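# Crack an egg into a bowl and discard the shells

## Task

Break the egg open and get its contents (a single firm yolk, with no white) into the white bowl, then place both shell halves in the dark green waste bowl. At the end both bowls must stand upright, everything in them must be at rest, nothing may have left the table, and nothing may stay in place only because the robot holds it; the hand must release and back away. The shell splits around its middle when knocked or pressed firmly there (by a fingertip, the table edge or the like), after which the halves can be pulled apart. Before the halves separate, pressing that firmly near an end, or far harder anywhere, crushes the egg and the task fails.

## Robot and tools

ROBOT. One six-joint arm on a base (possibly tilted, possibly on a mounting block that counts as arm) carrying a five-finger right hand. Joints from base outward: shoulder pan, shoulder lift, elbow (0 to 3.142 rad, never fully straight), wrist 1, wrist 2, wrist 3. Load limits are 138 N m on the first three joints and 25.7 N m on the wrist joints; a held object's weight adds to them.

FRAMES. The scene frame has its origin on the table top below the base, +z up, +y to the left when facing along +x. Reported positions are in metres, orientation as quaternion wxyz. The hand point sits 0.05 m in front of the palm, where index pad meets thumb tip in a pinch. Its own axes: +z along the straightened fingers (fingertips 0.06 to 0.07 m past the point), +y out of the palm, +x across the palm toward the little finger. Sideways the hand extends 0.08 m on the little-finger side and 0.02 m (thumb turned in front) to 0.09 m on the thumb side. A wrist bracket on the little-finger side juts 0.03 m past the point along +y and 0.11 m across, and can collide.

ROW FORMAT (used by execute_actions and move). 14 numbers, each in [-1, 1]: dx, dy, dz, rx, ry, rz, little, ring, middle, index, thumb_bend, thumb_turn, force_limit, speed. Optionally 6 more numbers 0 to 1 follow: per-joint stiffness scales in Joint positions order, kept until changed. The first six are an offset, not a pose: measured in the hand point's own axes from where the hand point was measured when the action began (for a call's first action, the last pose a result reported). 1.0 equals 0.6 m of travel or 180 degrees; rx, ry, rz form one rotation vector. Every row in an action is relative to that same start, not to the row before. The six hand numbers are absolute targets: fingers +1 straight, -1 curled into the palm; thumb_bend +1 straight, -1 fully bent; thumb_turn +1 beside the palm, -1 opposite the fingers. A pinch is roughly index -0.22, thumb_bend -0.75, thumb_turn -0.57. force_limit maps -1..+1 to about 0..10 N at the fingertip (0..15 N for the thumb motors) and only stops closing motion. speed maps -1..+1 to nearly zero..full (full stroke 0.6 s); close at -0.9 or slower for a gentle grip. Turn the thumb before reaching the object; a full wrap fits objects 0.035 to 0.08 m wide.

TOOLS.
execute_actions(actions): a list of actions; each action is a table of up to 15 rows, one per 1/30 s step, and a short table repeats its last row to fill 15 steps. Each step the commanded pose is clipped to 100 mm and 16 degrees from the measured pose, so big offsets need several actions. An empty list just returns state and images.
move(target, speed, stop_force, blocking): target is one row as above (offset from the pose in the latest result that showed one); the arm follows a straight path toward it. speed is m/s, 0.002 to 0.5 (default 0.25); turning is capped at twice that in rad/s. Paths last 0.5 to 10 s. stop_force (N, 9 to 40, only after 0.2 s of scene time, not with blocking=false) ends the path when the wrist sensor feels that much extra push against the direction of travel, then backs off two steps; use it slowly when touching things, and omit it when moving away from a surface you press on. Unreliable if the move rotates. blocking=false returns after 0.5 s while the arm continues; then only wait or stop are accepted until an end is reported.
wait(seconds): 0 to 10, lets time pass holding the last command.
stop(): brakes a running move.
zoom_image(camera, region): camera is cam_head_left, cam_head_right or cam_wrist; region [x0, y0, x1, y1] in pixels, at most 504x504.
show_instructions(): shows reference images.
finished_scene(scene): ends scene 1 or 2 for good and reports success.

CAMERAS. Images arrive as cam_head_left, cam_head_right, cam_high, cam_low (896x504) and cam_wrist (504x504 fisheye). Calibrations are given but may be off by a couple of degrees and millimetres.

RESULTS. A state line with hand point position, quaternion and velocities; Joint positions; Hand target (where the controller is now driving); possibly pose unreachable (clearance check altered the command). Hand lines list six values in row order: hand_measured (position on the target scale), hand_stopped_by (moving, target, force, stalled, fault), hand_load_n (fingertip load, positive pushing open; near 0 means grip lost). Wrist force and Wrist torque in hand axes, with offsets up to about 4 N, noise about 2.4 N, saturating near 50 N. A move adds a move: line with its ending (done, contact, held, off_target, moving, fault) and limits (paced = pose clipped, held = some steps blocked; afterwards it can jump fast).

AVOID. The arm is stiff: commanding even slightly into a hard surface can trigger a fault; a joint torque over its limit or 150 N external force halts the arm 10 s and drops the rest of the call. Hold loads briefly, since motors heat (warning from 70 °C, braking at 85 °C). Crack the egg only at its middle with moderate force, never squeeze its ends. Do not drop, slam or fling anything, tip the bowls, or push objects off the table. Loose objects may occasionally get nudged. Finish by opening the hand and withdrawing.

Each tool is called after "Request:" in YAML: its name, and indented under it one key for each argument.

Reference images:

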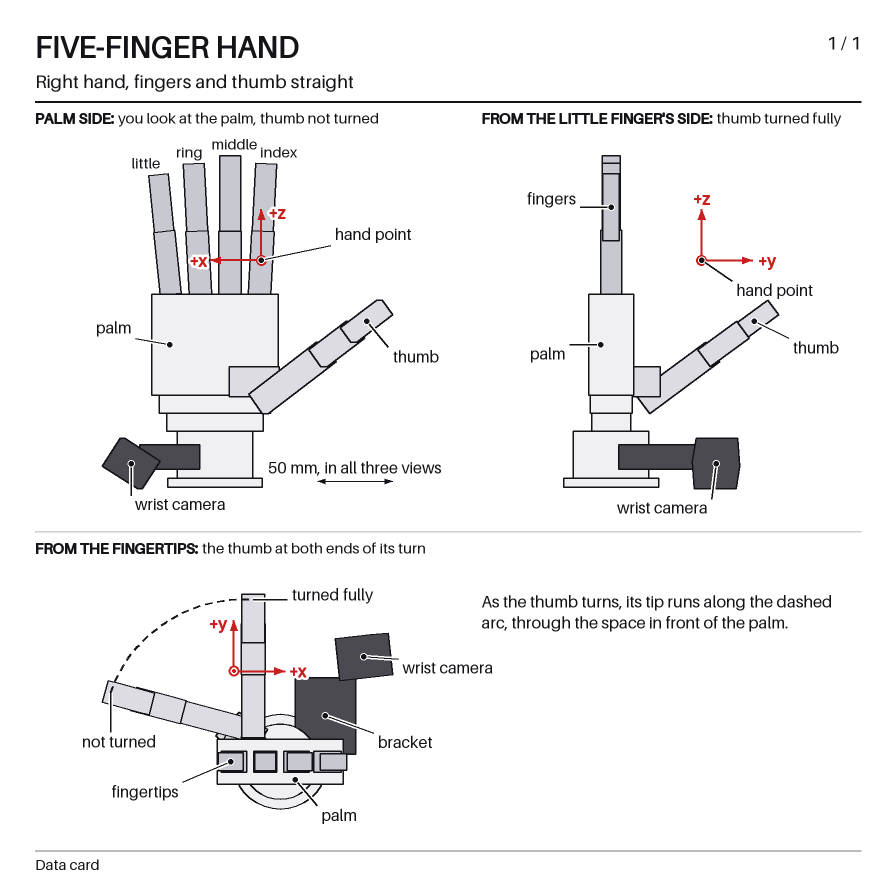

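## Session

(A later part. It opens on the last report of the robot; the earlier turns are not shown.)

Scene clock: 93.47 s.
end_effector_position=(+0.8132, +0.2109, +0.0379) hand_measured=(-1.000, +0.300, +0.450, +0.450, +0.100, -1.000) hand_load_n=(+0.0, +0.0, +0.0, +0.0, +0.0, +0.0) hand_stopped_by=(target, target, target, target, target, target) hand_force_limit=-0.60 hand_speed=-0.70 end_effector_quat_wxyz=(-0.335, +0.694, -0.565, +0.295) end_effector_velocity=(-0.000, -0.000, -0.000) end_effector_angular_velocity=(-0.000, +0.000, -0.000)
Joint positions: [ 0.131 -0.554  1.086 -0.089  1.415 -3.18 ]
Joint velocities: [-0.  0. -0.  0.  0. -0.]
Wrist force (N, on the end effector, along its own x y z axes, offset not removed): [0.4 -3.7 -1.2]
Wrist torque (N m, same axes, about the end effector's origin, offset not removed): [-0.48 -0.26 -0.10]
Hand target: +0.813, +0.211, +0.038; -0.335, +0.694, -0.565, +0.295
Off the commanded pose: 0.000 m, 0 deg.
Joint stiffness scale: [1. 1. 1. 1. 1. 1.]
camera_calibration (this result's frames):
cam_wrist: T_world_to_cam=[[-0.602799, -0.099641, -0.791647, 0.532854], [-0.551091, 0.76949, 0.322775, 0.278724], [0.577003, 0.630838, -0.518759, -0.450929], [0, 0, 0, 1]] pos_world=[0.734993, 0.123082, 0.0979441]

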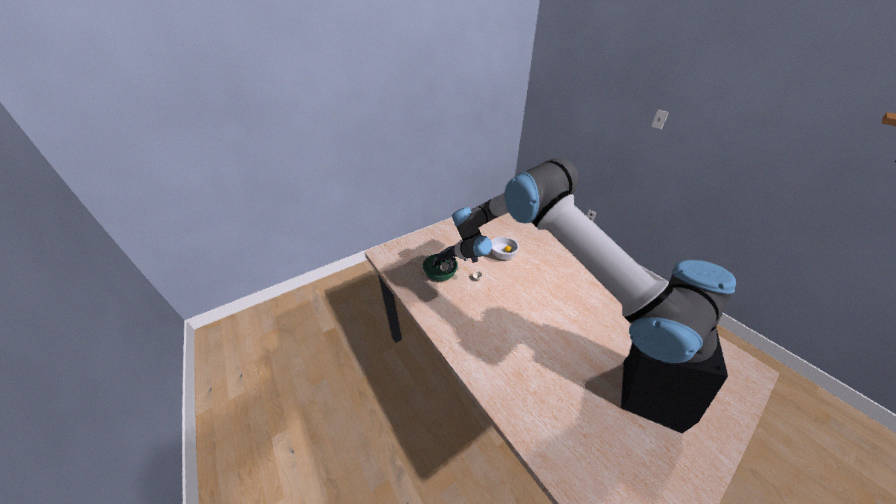

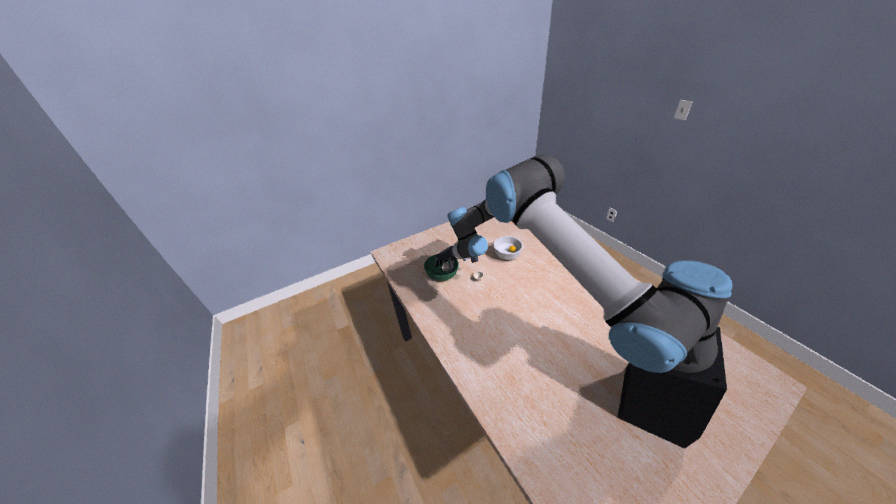

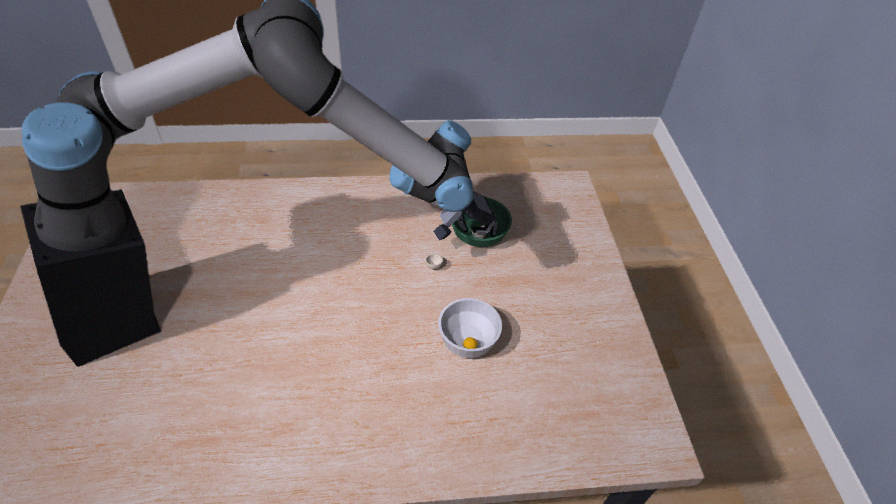

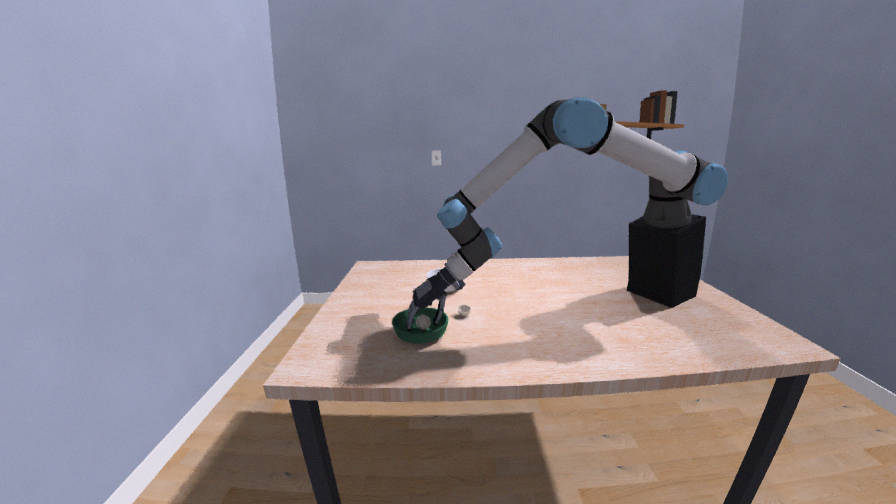

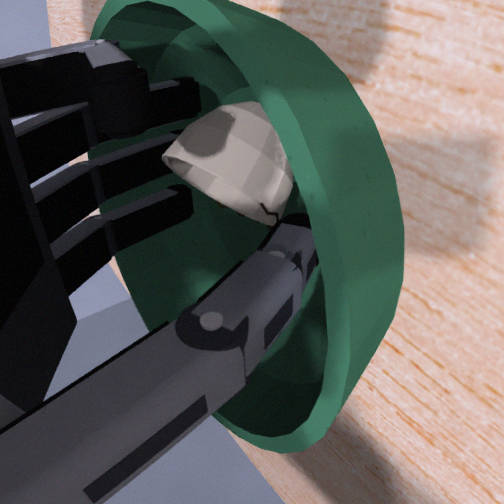

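Request:
move:
  target: [-0.003,-0.08,-0.06,0,0,0,-1,0.3,0.5,0.5,0.1,-1,-0.6,0]
  speed: 0.1

Request:
move:
  target: [0.167,0.157,-0.186,0,0,0,-1,-1,0.5,0.5,0.1,-1,-0.6,0]
  speed: 0.2

Scene clock: 94.90 s.
end_effector_position=(+0.8137, +0.2161, +0.0974) hand_measured=(-1.000, +0.300, +0.500, +0.500, +0.100, -1.000) hand_load_n=(+0.0, +0.0, +0.0, +0.0, +0.0, +0.0) hand_stopped_by=(target, target, target, target, target, target) hand_force_limit=-0.60 hand_speed=0.00 end_effector_quat_wxyz=(-0.335, +0.694, -0.564, +0.296) end_effector_velocity=(-0.005, -0.001, -0.003) end_effector_angular_velocity=(+0.001, +0.012, -0.001)
Joint positions: [ 0.13  -0.655  1.12  -0.024  1.414 -3.181]
Joint velocities: [-0.001  0.     0.005  0.007 -0.001  0.001]
Wrist force (N, on the end effector, along its own x y z axes, offset not removed): [-2.3 -4.6 0.2]
Wrist torque (N m, same axes, about the end effector's origin, offset not removed): [-0.83 0.10 -0.26]
Hand target: +0.813, +0.215, +0.098; -0.335, +0.694, -0.565, +0.295
Off the commanded pose: 0.002 m, 0 deg.
Joint stiffness scale: [1. 1. 1. 1. 1. 1.]
move: done
camera_calibration (this result's frames):
cam_wrist: T_world_to_cam=[[-0.600954, -0.100019, -0.793001, 0.57943], [-0.552567, 0.76885, 0.321775, 0.257261], [0.577515, 0.631558, -0.517311, -0.424362], [0, 0, 0, 1]] pos_world=[0.73544, 0.128168, 0.157181]

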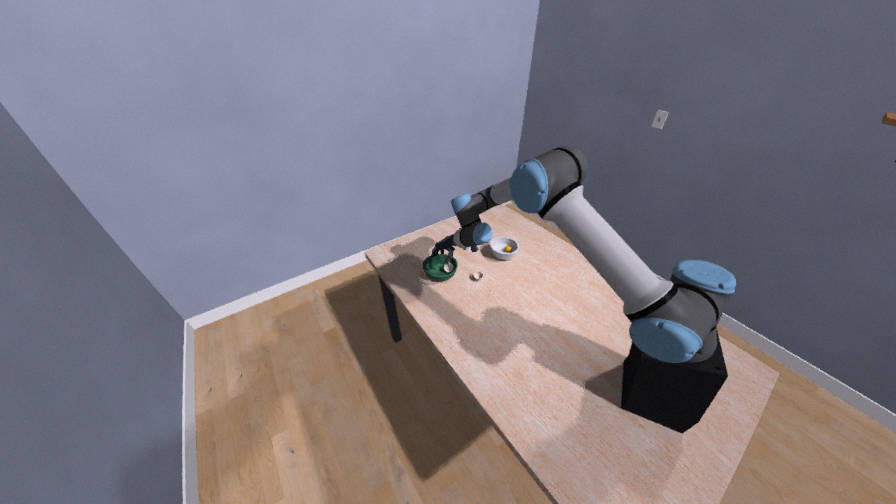

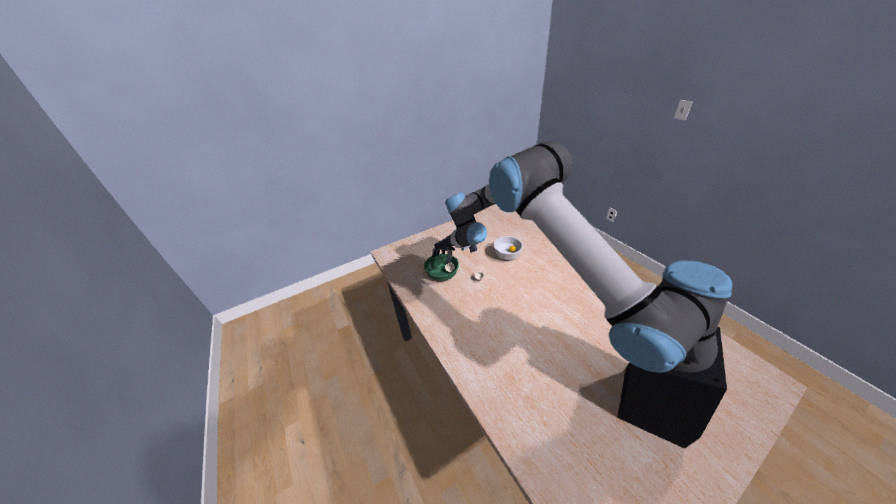

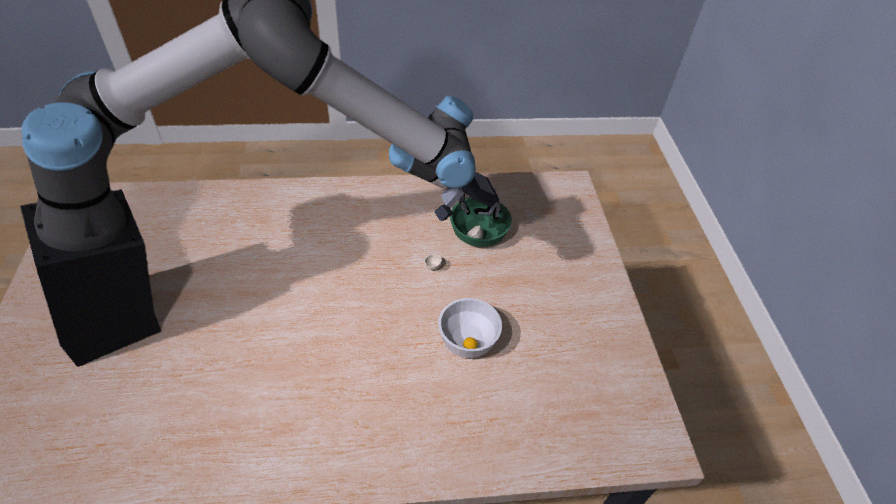

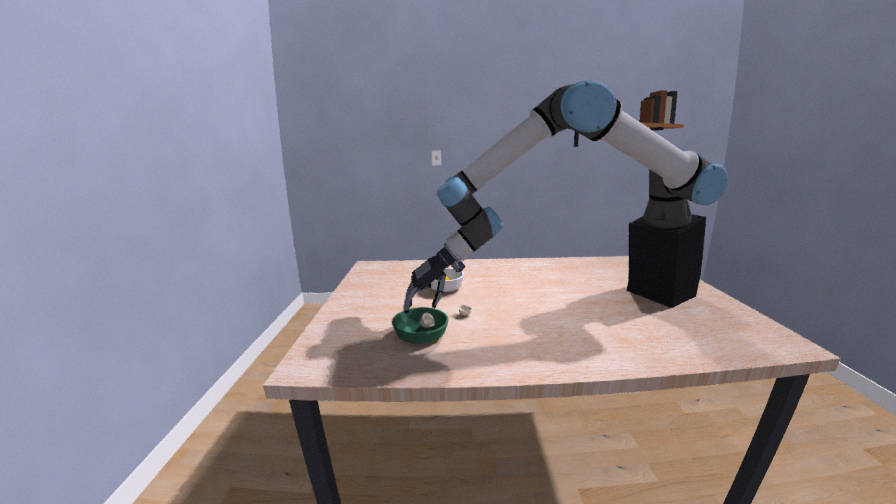

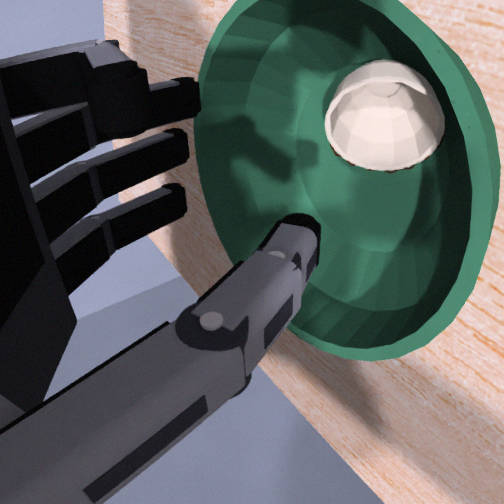

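Scene clock: 96.40 s.
end_effector_position=(+0.6905, +0.0911, +0.0917) hand_measured=(-1.000, -1.000, +0.500, +0.500, +0.100, -1.000) hand_load_n=(+0.0, +0.0, +0.0, +0.0, +0.0, +0.0) hand_stopped_by=(target, target, target, target, target, target) hand_force_limit=-0.60 hand_speed=0.00 end_effector_quat_wxyz=(-0.335, +0.694, -0.565, +0.295) end_effector_velocity=(-0.002, -0.002, +0.001) end_effector_angular_velocity=(+0.004, -0.014, +0.010)
Joint positions: [-0.1   -0.858  1.658 -0.33   1.208 -3.285]
Joint velocities: [-0.008 -0.006  0.017 -0.024 -0.018 -0.004]
Wrist force (N, on the end effector, along its own x y z axes, offset not removed): [1.2 -1.0 -0.6]
Wrist torque (N m, same axes, about the end effector's origin, offset not removed): [-0.15 -0.25 0.03]
Hand target: +0.690, +0.090, +0.092; -0.335, +0.694, -0.564, +0.296
Off the commanded pose: 0.002 m, 0 deg.
Joint stiffness scale: [1. 1. 1. 1. 1. 1.]
move: done
camera_calibration (this result's frames):
cam_wrist: T_world_to_cam=[[-0.602527, -0.100226, -0.79178, 0.489327], [-0.551578, 0.769317, 0.322356, 0.28635], [0.576822, 0.630956, -0.518817, -0.276507], [0, 0, 0, 1]] pos_world=[0.612272, 0.00321295, 0.151676]

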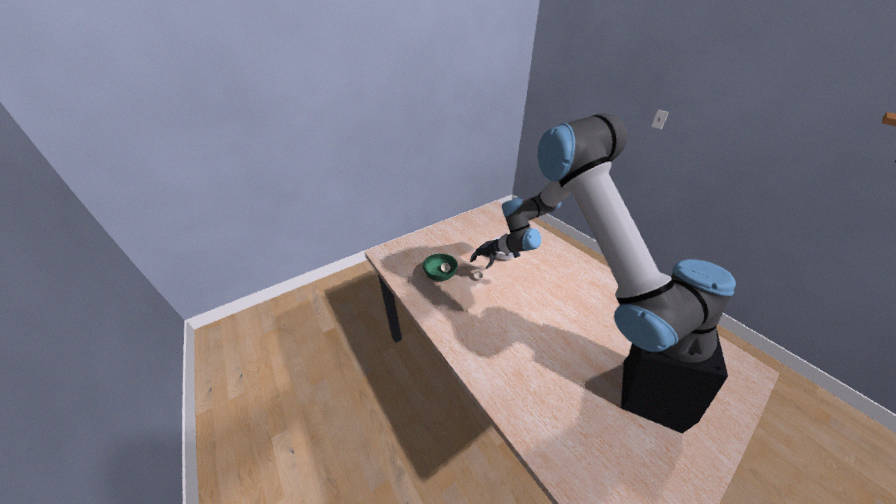

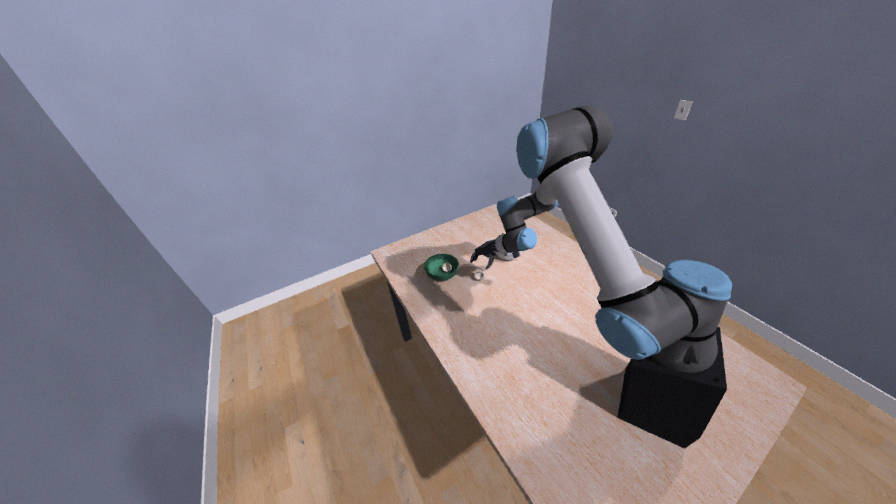

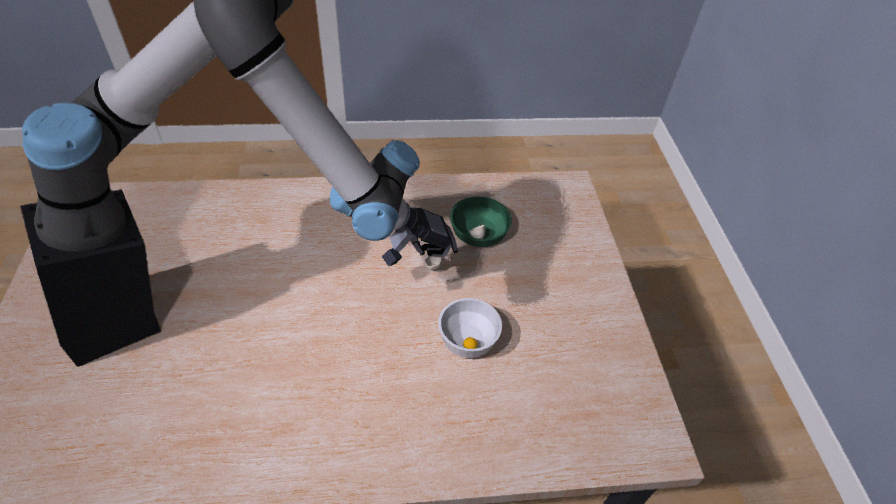

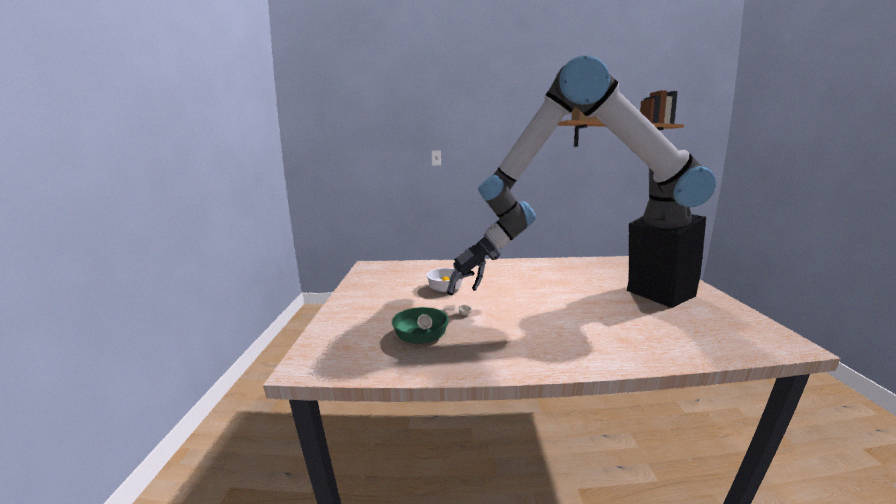

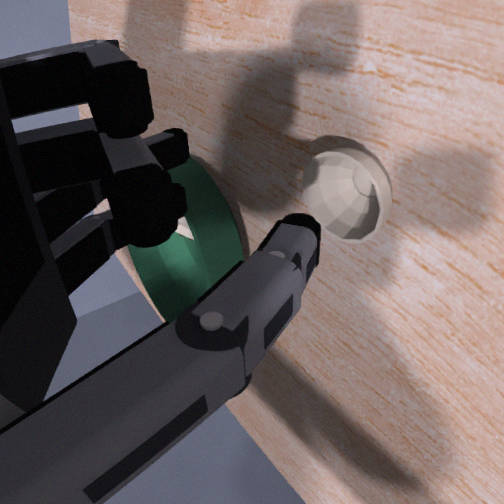

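Request:
move:
  target: [-0.014,0.054,0.043,0,0,0,-1,-1,0.55,0.55,0.2,-1,-0.6,0]
  speed: 0.06

Request:
zoom_image:
  camera: "cam_low"
  region: [430,270,500,330]

Scene clock: 97.70 s.
end_effector_position=(+0.6888, +0.0973, +0.0506) hand_measured=(-1.000, -1.000, +0.550, +0.550, +0.200, -1.000) hand_load_n=(+0.0, +0.0, +0.0, +0.0, +0.0, +0.0) hand_stopped_by=(target, target, target, target, target, target) hand_force_limit=-0.60 hand_speed=0.00 end_effector_quat_wxyz=(-0.334, +0.694, -0.566, +0.295) end_effector_velocity=(+0.004, -0.001, +0.000) end_effector_angular_velocity=(-0.003, -0.009, -0.001)
Joint positions: [-0.077 -0.778  1.639 -0.392  1.228 -3.274]
Joint velocities: [ 0.001  0.003 -0.005 -0.007  0.004  0.001]
Wrist force (N, on the end effector, along its own x y z axes, offset not removed): [0.4 -0.3 -2.3]
Wrist torque (N m, same axes, about the end effector's origin, offset not removed): [0.10 -0.01 0.09]
Hand target: +0.690, +0.098, +0.050; -0.335, +0.694, -0.565, +0.295
Off the commanded pose: 0.002 m, 0 deg.
Joint stiffness scale: [1. 1. 1. 1. 1. 1.]
move: done
camera_calibration (this result's frames):
cam_wrist: T_world_to_cam=[[-0.604235, -0.0994488, -0.790576, 0.457456], [-0.550214, 0.769729, 0.3237, 0.292854], [0.576338, 0.630577, -0.519815, -0.300312], [0, 0, 0, 1]] pos_world=[0.610624, 0.00944474, 0.11075]

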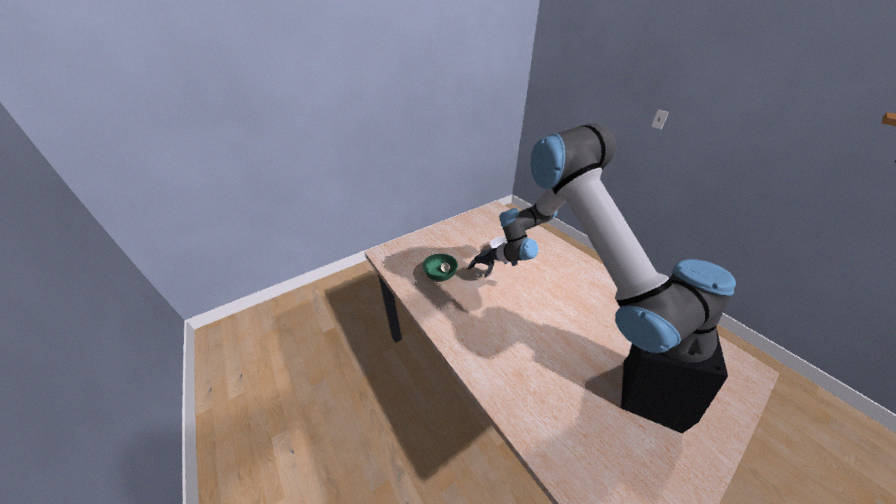

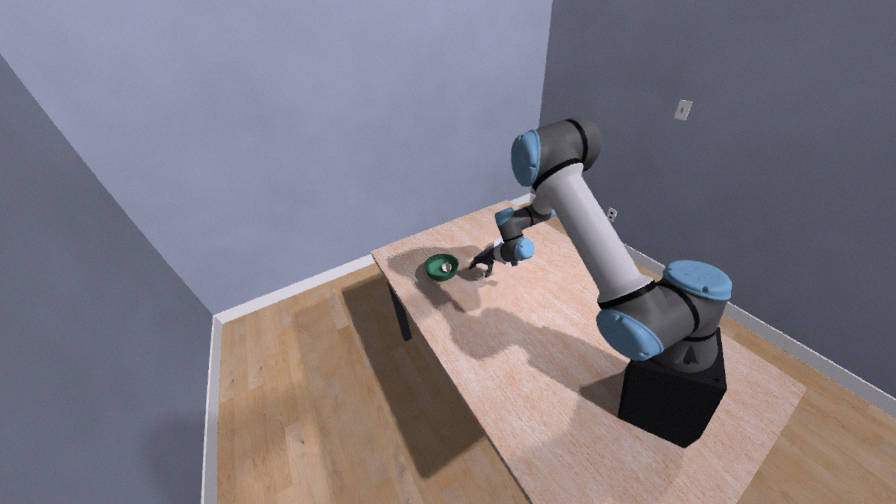

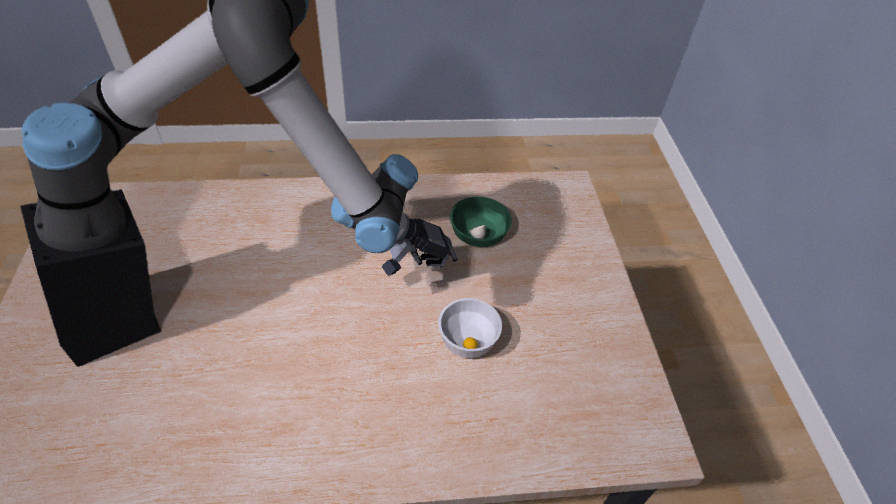

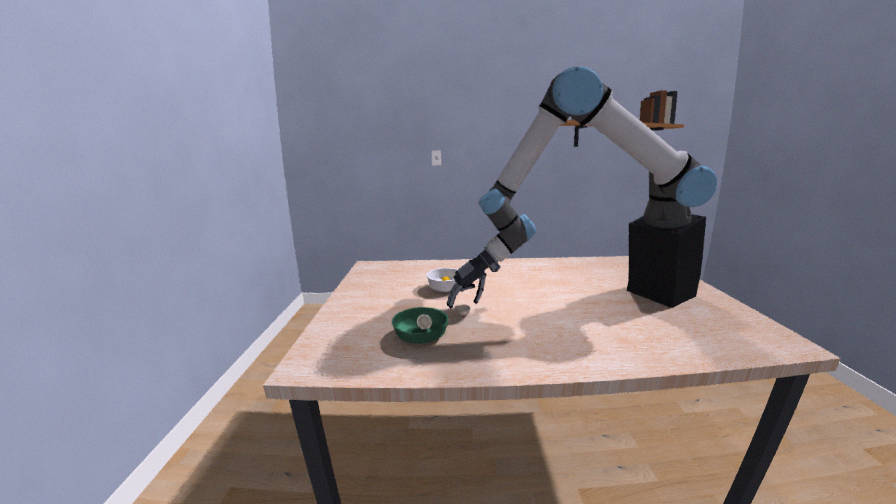

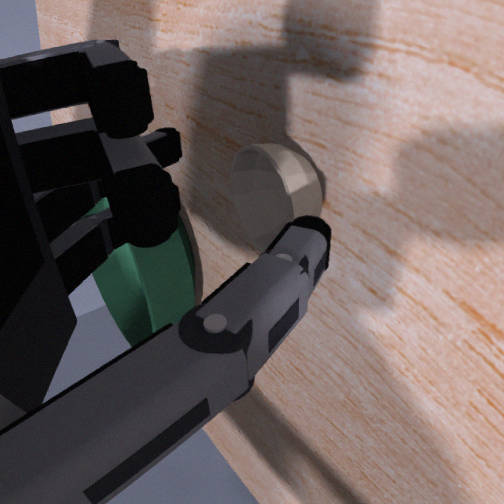

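Region (430, 270, 500, 330) of cam_low's 896x504 image, scaled by 7.200, with more detail than that image has; it fills the top 432 rows of this view, and the rest is white.

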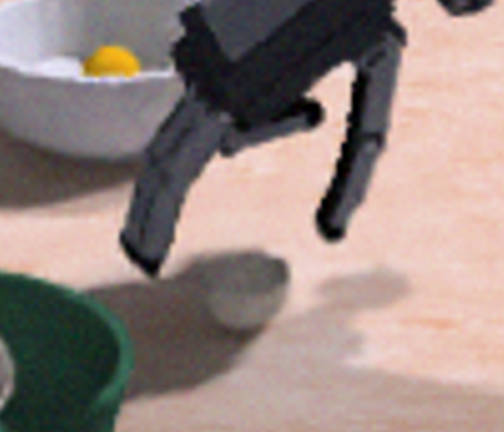

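Request:
move:
  target: [0.002,0.031,0.027,0,0,0,-1,-1,0.55,0.55,0.2,-1,-0.6,0]
  speed: 0.04

Request:
move:
  target: [0,0,0,0,0,0,-1,-1,-0.1,-0.1,-0.2,-1,-0.5,-0.8]

Request:
zoom_image:
  camera: "cam_low"
  region: [430,270,500,330]

Scene clock: 98.93 s.
end_effector_position=(+0.6894, +0.0947, +0.0266) hand_measured=(-1.000, -1.000, +0.550, +0.550, +0.200, -1.000) hand_load_n=(+0.0, +0.0, +0.0, +0.0, +0.0, +0.0) hand_stopped_by=(target, target, target, target, target, target) hand_force_limit=-0.60 hand_speed=0.00 end_effector_quat_wxyz=(-0.333, +0.694, -0.566, +0.294) end_effector_velocity=(+0.003, -0.000, +0.000) end_effector_angular_velocity=(-0.002, -0.007, +0.001)
Joint positions: [-0.076 -0.727  1.617 -0.42   1.23  -3.273]
Joint velocities: [ 0.001  0.002 -0.005 -0.004  0.001 -0.   ]
Wrist force (N, on the end effector, along its own x y z axes, offset not removed): [0.5 -2.3 -1.0]
Wrist torque (N m, same axes, about the end effector's origin, offset not removed): [-0.26 -0.18 0.03]
Hand target: +0.691, +0.096, +0.026; -0.334, +0.694, -0.566, +0.295
Off the commanded pose: 0.002 m, 0 deg.
Joint stiffness scale: [1. 1. 1. 1. 1. 1.]
move: done
camera_calibration (this result's frames):
cam_wrist: T_world_to_cam=[[-0.605953, -0.0986028, -0.789366, 0.439654], [-0.548699, 0.770268, 0.324989, 0.301839], [0.575978, 0.630052, -0.520849, -0.311193], [0, 0, 0, 1]] pos_world=[0.611269, 0.00692203, 0.086869]

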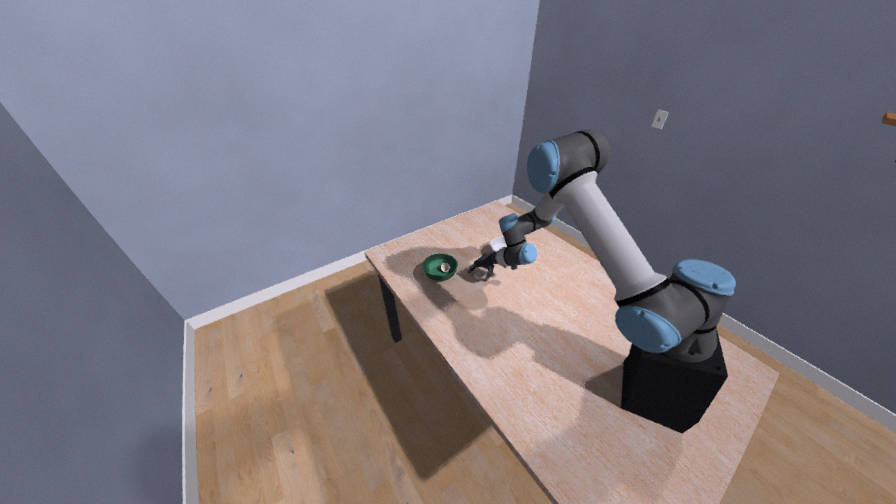

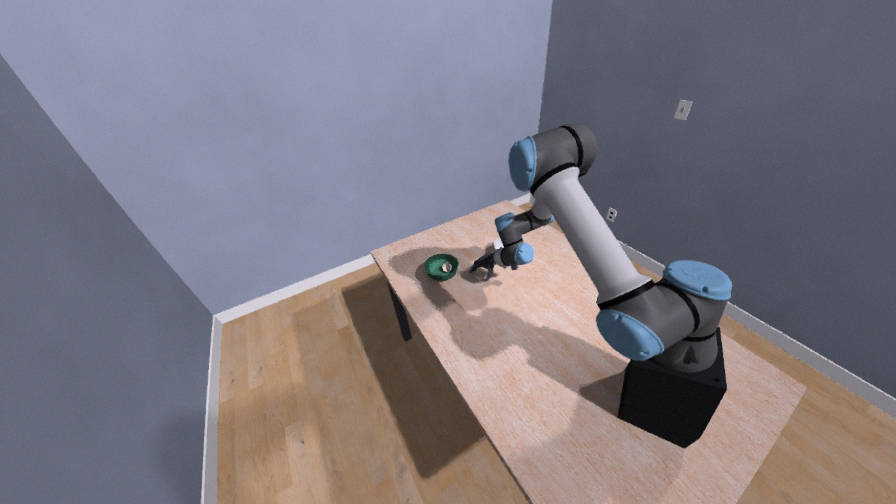

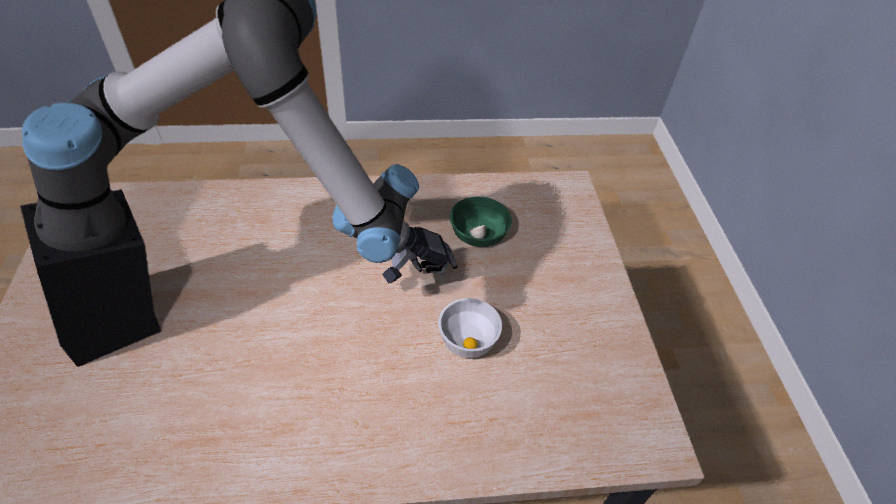

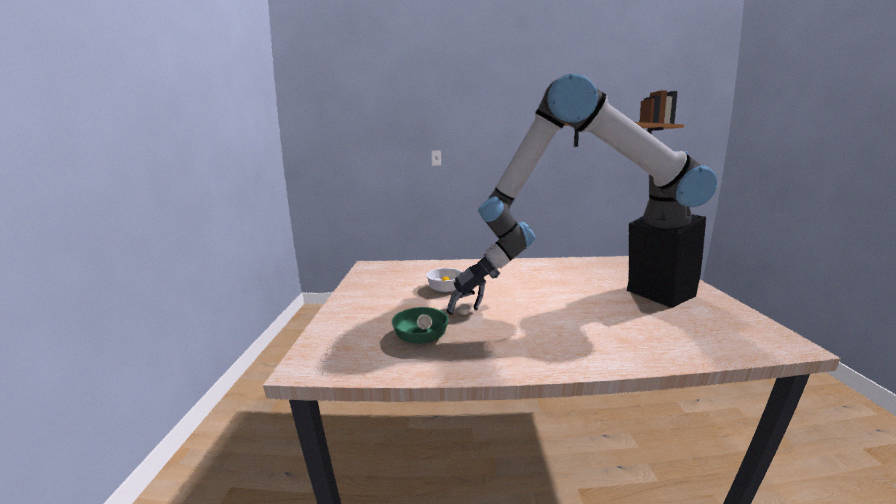

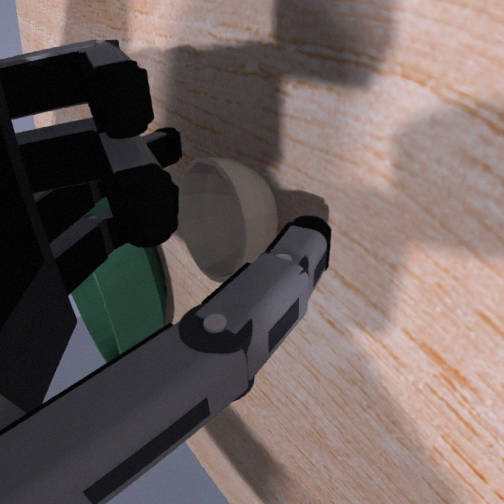

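Scene clock: 100.40 s.
end_effector_position=(+0.6895, +0.0947, +0.0266) hand_measured=(-1.000, -1.000, +0.152, +0.174, -0.044, -1.000) hand_load_n=(+0.0, +0.0, +2.5, +2.5, +4.5, +0.5) hand_stopped_by=(target, target, force, force, force, target) hand_force_limit=-0.50 hand_speed=-0.80 end_effector_quat_wxyz=(-0.333, +0.694, -0.566, +0.294) end_effector_velocity=(-0.000, +0.000, +0.000) end_effector_angular_velocity=(+0.001, +0.000, +0.000)
Joint positions: [-0.076 -0.727  1.617 -0.42   1.23  -3.273]
Joint velocities: [-0.    -0.001 -0.     0.001 -0.001  0.   ]
Wrist force (N, on the end effector, along its own x y z axes, offset not removed): [1.1 -0.9 -0.7]
Wrist torque (N m, same axes, about the end effector's origin, offset not removed): [-0.27 -0.29 0.15]
Hand target: +0.689, +0.095, +0.027; -0.333, +0.694, -0.566, +0.294
Off the commanded pose: 0.000 m, 0 deg.
Joint stiffness scale: [1. 1. 1. 1. 1. 1.]
move: done
camera_calibration (this result's frames):
cam_wrist: T_world_to_cam=[[-0.605742, -0.0986558, -0.789521, 0.439604], [-0.548808, 0.770265, 0.324811, 0.301989], [0.576096, 0.630047, -0.520725, -0.311331], [0, 0, 0, 1]] pos_world=[0.611378, 0.006911, 0.0868692]

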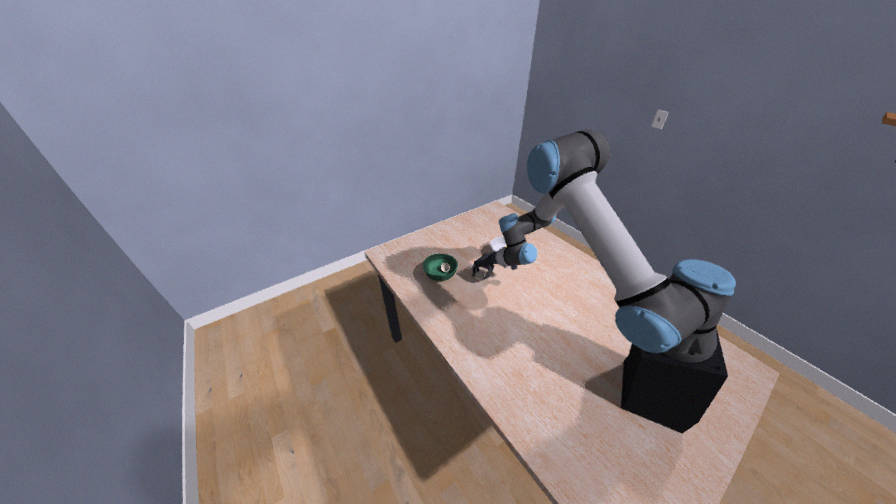

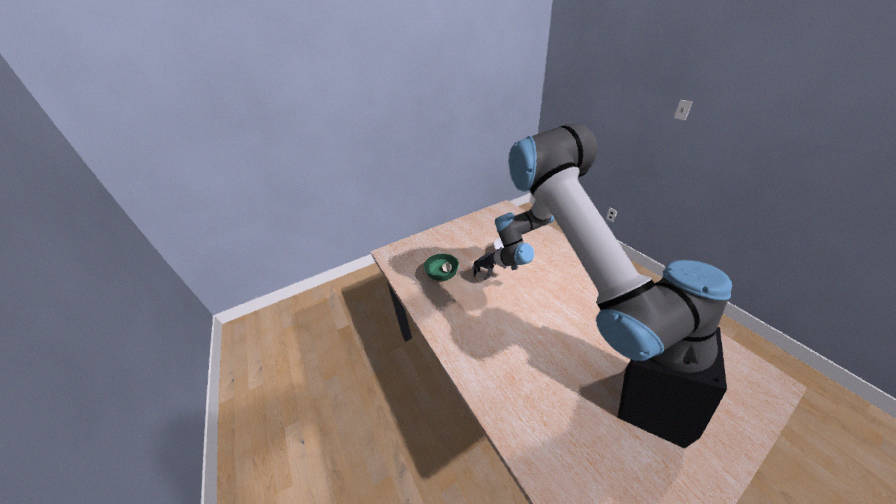

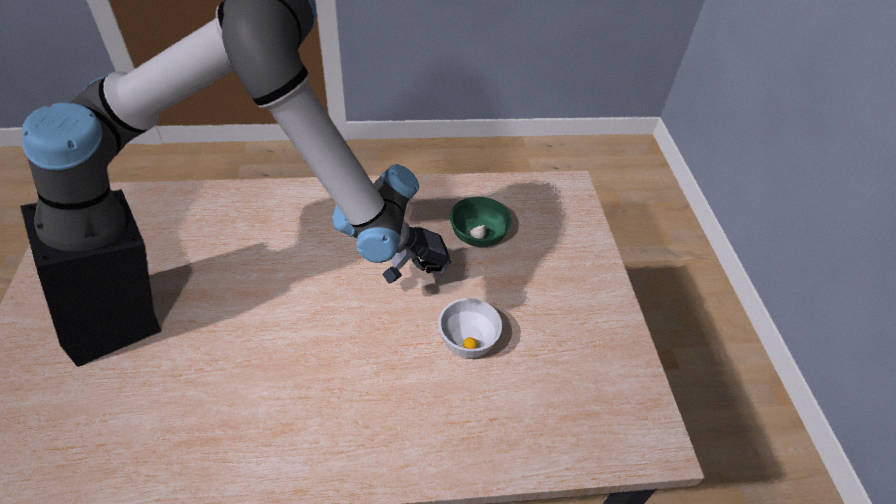

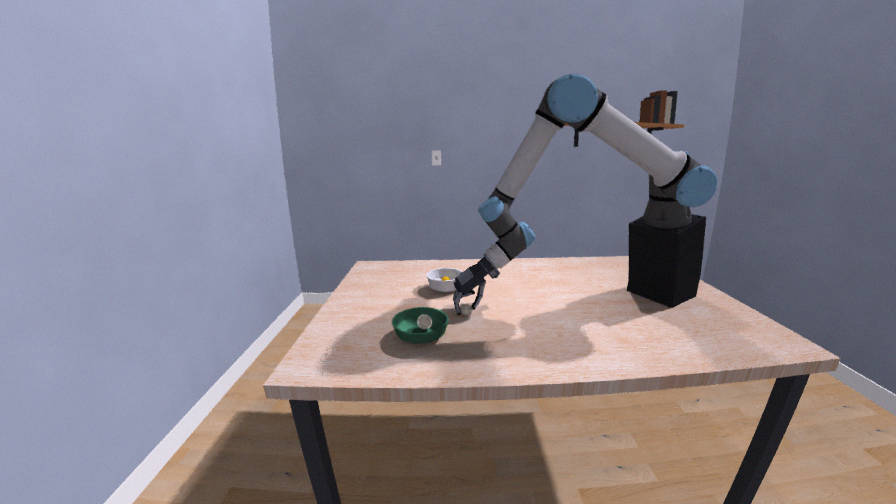

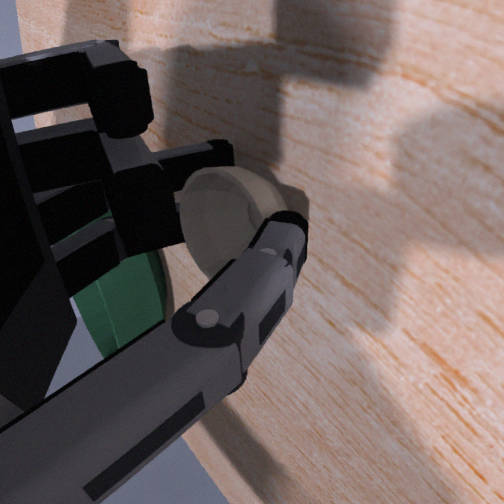

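Region (430, 270, 500, 330) of cam_low's 896x504 image, scaled by 7.200, with more detail than that image has; it fills the top 432 rows of this view, and the rest is white.

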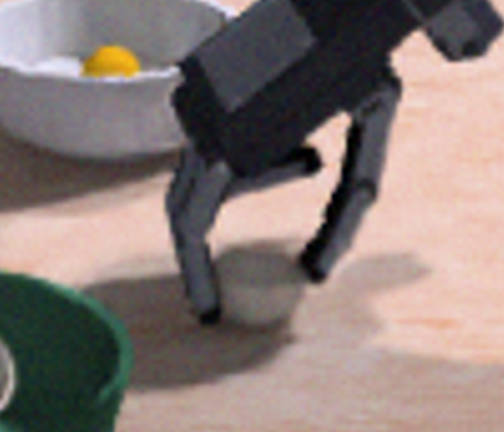

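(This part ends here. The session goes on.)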